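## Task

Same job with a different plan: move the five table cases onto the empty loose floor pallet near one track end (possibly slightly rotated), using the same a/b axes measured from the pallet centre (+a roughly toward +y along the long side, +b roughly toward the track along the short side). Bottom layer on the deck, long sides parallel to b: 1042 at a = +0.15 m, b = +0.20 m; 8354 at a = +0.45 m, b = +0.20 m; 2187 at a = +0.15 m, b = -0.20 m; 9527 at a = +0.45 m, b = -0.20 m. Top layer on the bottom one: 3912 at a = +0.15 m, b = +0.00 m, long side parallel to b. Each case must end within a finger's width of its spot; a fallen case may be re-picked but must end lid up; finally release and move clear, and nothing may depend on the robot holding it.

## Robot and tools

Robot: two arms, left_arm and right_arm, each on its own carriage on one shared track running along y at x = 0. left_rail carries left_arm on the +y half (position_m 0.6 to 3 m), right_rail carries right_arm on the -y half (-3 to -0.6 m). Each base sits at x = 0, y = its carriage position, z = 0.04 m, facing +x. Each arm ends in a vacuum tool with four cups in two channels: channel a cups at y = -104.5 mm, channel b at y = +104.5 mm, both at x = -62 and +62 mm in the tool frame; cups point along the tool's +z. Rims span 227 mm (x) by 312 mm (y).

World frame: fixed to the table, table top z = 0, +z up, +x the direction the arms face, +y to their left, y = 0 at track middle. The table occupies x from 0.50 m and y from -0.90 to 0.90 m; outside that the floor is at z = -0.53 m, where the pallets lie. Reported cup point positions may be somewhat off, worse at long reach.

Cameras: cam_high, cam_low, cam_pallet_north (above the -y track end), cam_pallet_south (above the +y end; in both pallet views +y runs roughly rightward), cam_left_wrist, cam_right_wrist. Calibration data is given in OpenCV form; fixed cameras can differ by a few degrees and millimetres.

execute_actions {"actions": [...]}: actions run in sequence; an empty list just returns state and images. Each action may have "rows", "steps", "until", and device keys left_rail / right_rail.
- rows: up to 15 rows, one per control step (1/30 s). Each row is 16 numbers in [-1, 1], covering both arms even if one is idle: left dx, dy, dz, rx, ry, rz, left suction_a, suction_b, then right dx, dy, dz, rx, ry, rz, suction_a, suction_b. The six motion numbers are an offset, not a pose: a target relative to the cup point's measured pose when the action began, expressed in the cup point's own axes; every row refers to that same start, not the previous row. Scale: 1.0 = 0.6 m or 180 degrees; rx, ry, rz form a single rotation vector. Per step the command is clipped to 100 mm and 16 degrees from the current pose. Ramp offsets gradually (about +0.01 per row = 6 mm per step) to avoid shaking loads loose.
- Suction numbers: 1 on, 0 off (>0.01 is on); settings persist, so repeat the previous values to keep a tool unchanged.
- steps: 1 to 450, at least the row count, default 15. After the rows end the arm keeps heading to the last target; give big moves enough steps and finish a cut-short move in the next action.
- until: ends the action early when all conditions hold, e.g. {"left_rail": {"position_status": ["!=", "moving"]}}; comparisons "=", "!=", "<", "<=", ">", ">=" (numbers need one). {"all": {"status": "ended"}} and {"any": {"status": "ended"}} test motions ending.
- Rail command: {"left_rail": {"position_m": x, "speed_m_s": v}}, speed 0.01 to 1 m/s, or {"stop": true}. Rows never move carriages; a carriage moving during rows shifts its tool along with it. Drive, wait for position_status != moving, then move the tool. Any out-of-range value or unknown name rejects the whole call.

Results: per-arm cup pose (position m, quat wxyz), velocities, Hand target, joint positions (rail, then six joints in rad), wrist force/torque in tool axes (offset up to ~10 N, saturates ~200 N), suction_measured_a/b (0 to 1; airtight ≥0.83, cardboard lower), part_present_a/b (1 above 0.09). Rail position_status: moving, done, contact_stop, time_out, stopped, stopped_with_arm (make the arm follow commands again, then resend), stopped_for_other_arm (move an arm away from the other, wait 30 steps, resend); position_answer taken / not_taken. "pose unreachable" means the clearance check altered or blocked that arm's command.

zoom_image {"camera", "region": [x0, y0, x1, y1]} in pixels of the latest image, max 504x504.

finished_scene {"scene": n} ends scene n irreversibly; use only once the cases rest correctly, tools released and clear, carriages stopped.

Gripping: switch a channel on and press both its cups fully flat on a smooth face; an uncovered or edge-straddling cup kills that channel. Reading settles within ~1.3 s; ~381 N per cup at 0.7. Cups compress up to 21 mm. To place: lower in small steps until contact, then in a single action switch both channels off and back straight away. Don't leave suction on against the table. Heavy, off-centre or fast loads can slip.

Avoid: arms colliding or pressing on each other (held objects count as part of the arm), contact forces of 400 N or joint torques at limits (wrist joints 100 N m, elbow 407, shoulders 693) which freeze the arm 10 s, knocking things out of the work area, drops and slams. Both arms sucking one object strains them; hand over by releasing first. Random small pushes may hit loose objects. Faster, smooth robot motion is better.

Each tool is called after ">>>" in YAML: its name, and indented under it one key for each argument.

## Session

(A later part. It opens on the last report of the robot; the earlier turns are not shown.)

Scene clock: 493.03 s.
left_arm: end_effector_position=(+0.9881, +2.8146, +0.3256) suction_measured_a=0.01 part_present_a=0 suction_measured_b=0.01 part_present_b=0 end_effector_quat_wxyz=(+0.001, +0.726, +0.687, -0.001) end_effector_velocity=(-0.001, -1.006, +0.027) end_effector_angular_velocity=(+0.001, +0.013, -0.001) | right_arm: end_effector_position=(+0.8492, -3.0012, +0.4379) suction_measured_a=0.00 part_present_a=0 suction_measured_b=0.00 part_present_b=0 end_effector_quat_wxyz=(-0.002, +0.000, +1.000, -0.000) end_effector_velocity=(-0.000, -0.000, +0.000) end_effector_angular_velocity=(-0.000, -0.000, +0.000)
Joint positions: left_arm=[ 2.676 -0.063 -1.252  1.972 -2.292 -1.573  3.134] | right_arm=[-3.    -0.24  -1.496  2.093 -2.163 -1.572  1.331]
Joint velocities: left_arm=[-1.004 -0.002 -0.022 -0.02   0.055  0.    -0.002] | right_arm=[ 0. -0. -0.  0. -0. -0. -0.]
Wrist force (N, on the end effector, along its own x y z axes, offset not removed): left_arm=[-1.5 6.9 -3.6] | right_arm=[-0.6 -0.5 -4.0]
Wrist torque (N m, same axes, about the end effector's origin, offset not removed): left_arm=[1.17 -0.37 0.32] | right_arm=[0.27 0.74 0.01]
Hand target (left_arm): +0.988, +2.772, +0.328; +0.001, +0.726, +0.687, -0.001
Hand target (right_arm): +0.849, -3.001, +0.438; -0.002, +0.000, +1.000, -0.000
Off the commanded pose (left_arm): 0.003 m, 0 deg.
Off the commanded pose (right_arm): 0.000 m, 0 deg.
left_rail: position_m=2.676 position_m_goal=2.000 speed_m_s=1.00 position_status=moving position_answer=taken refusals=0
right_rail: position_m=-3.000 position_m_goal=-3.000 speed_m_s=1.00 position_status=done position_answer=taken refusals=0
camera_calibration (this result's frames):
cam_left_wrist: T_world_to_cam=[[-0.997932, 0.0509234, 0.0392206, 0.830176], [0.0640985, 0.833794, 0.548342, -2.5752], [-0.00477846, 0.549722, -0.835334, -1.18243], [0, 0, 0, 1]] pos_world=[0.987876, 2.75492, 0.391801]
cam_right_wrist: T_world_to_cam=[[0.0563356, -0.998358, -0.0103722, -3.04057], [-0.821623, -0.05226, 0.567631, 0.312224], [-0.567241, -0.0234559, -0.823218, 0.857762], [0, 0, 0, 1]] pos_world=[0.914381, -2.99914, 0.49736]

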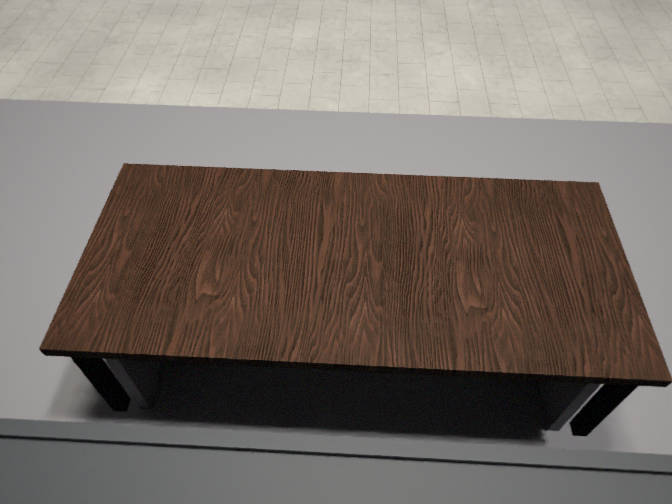

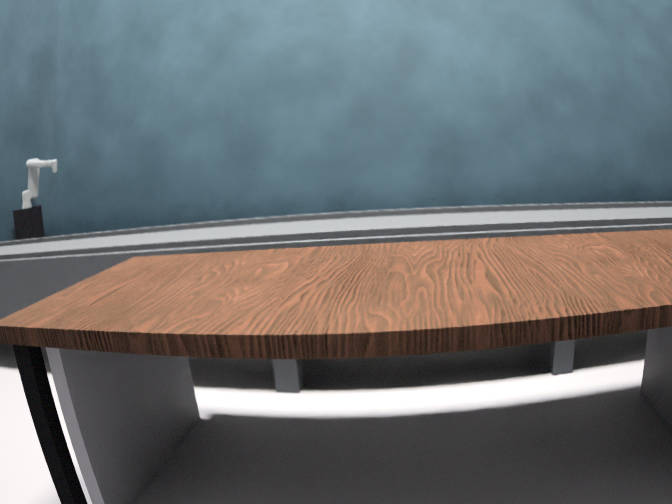

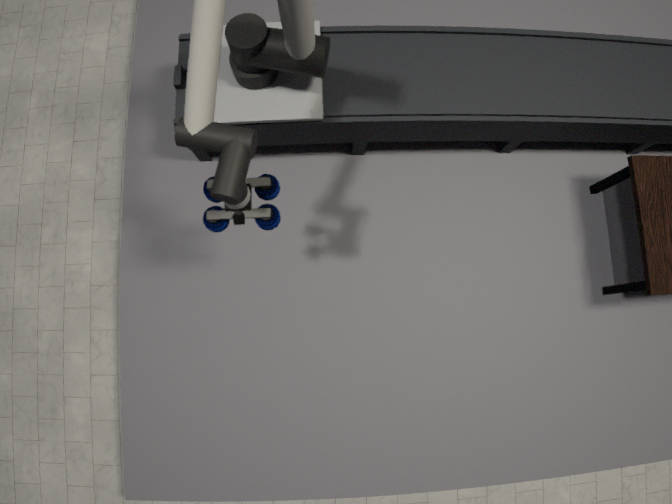

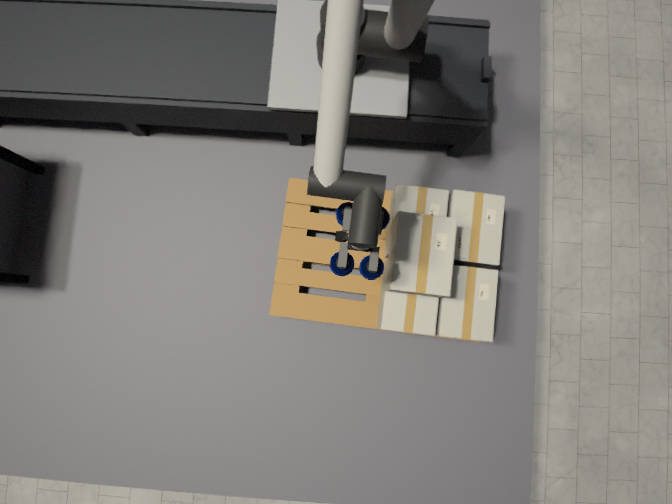

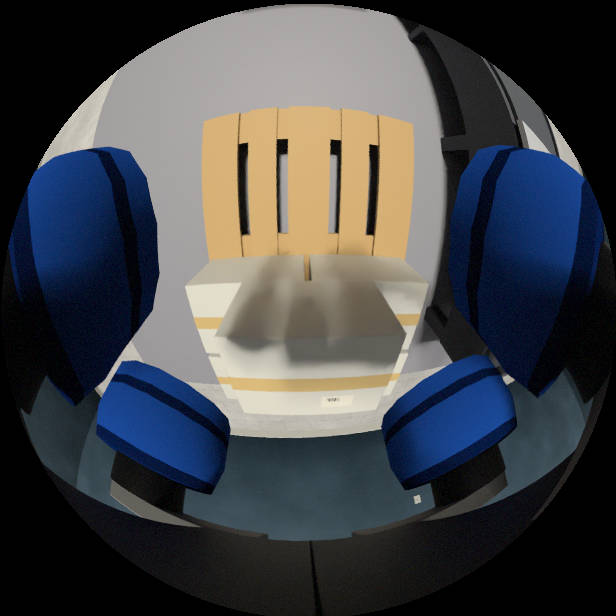

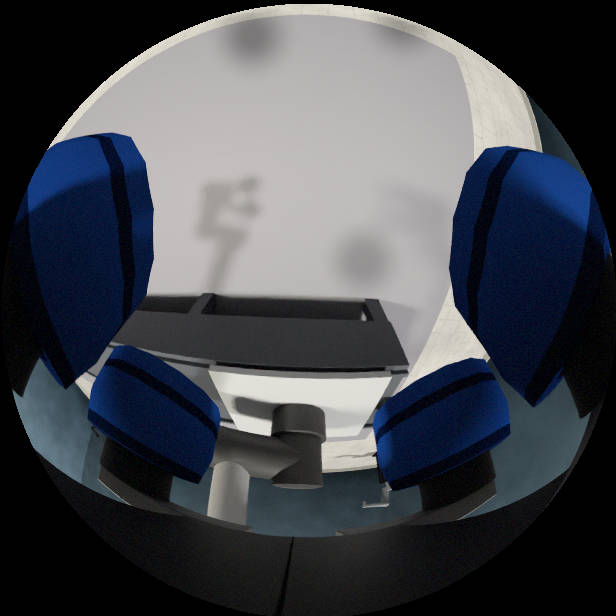

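>>> execute_actions:
  actions: []

>>> zoom_image:
  camera: "cam_pallet_south"
  region: [260, 170, 520, 350]

Scene clock: 495.60 s.
left_arm: end_effector_position=(+0.9880, +2.1385, +0.3282) suction_measured_a=0.01 part_present_a=0 suction_measured_b=0.01 part_present_b=0 end_effector_quat_wxyz=(+0.001, +0.726, +0.687, -0.001) end_effector_velocity=(+0.000, -0.000, -0.000) end_effector_angular_velocity=(+0.000, +0.000, -0.000) | right_arm: end_effector_position=(+0.8492, -3.0012, +0.4379) suction_measured_a=0.00 part_present_a=0 suction_measured_b=0.00 part_present_b=0 end_effector_quat_wxyz=(-0.002, +0.000, +1.000, -0.000) end_effector_velocity=(+0.000, -0.000, -0.000) end_effector_angular_velocity=(+0.000, +0.000, -0.000)
Joint positions: left_arm=[ 2.    -0.063 -1.254  1.971 -2.287 -1.573  3.134] | right_arm=[-3.    -0.24  -1.496  2.093 -2.163 -1.572  1.331]
Joint velocities: left_arm=[ 0. -0.  0. -0. -0.  0.  0.] | right_arm=[ 0. -0.  0. -0.  0. -0.  0.]
Wrist force (N, on the end effector, along its own x y z axes, offset not removed): left_arm=[-3.6 9.6 1.8] | right_arm=[-2.0 2.1 3.4]
Wrist torque (N m, same axes, about the end effector's origin, offset not removed): left_arm=[1.66 0.15 0.24] | right_arm=[0.64 0.86 -0.22]
Hand target (left_arm): +0.988, +2.138, +0.328; +0.001, +0.726, +0.687, -0.001
Hand target (right_arm): +0.849, -3.001, +0.438; -0.002, +0.000, +1.000, -0.000
Off the commanded pose (left_arm): 0.000 m, 0 deg.
Off the commanded pose (right_arm): 0.000 m, 0 deg.
left_rail: position_m=2.000 position_m_goal=2.000 speed_m_s=1.00 position_status=done position_answer=taken refusals=0
right_rail: position_m=-3.000 position_m_goal=-3.000 speed_m_s=1.00 position_status=done position_answer=taken refusals=0
camera_calibration (this result's frames):
cam_left_wrist: T_world_to_cam=[[-0.997896, 0.0508835, 0.04019, 0.864211], [0.0645981, 0.833763, 0.54833, -2.01324], [-0.00560803, 0.549772, -0.835296, -0.807919], [0, 0, 0, 1]] pos_world=[0.987913, 2.07877, 0.394338]
cam_right_wrist: T_world_to_cam=[[0.0563357, -0.998358, -0.0103722, -3.04057], [-0.821623, -0.05226, 0.567631, 0.312224], [-0.567241, -0.0234559, -0.823218, 0.857762], [0, 0, 0, 1]] pos_world=[0.914381, -2.99914, 0.49736]

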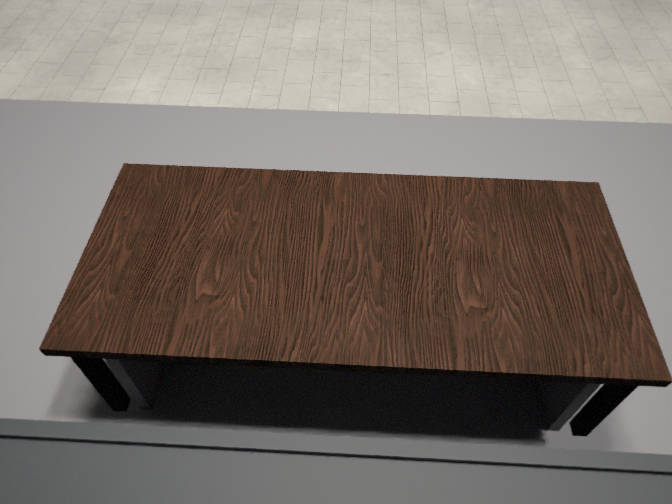

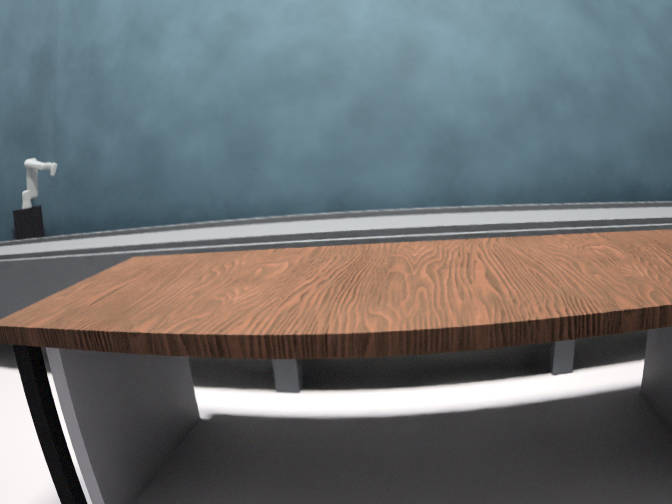

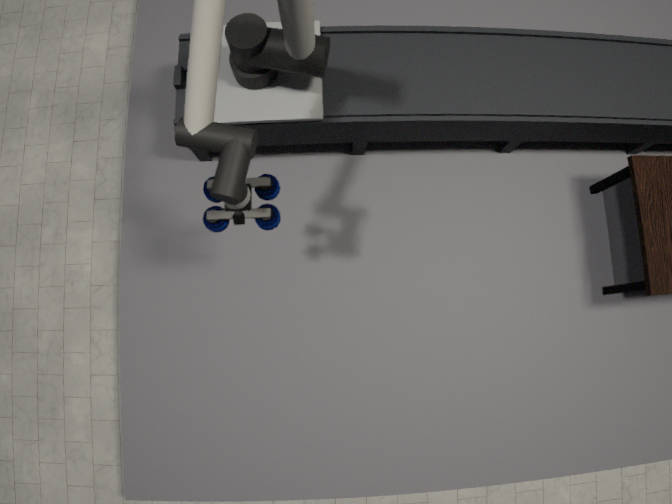

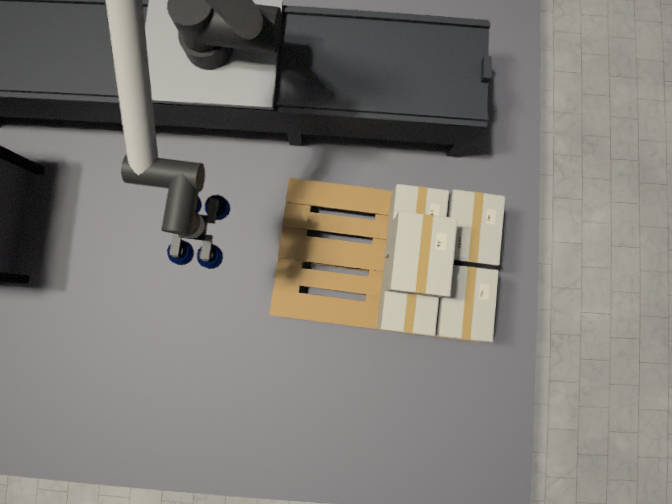

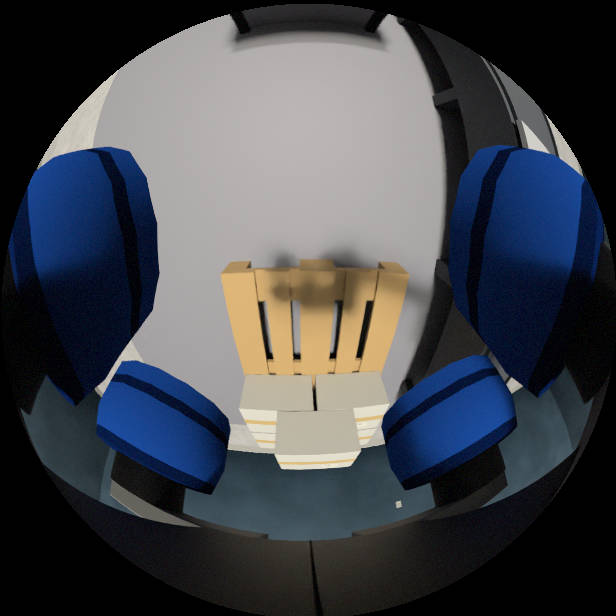

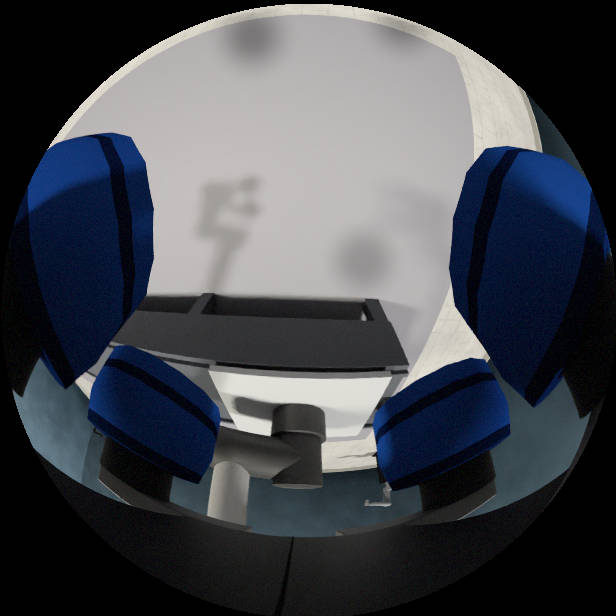

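Region (260, 170, 520, 350) of cam_pallet_south's 672x504 image, scaled by 1.938, with more detail than that image has; it fills the top 349 rows of this view, and the rest is white.

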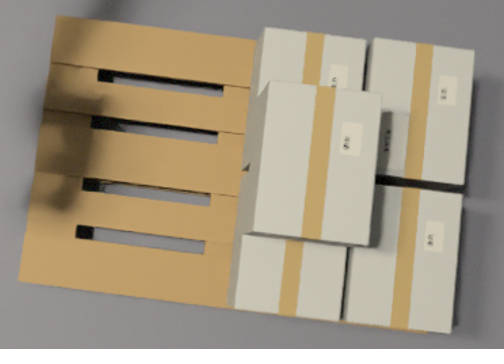

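>>> finished_scene:
  scene: 2

The scene is finished: the task was done.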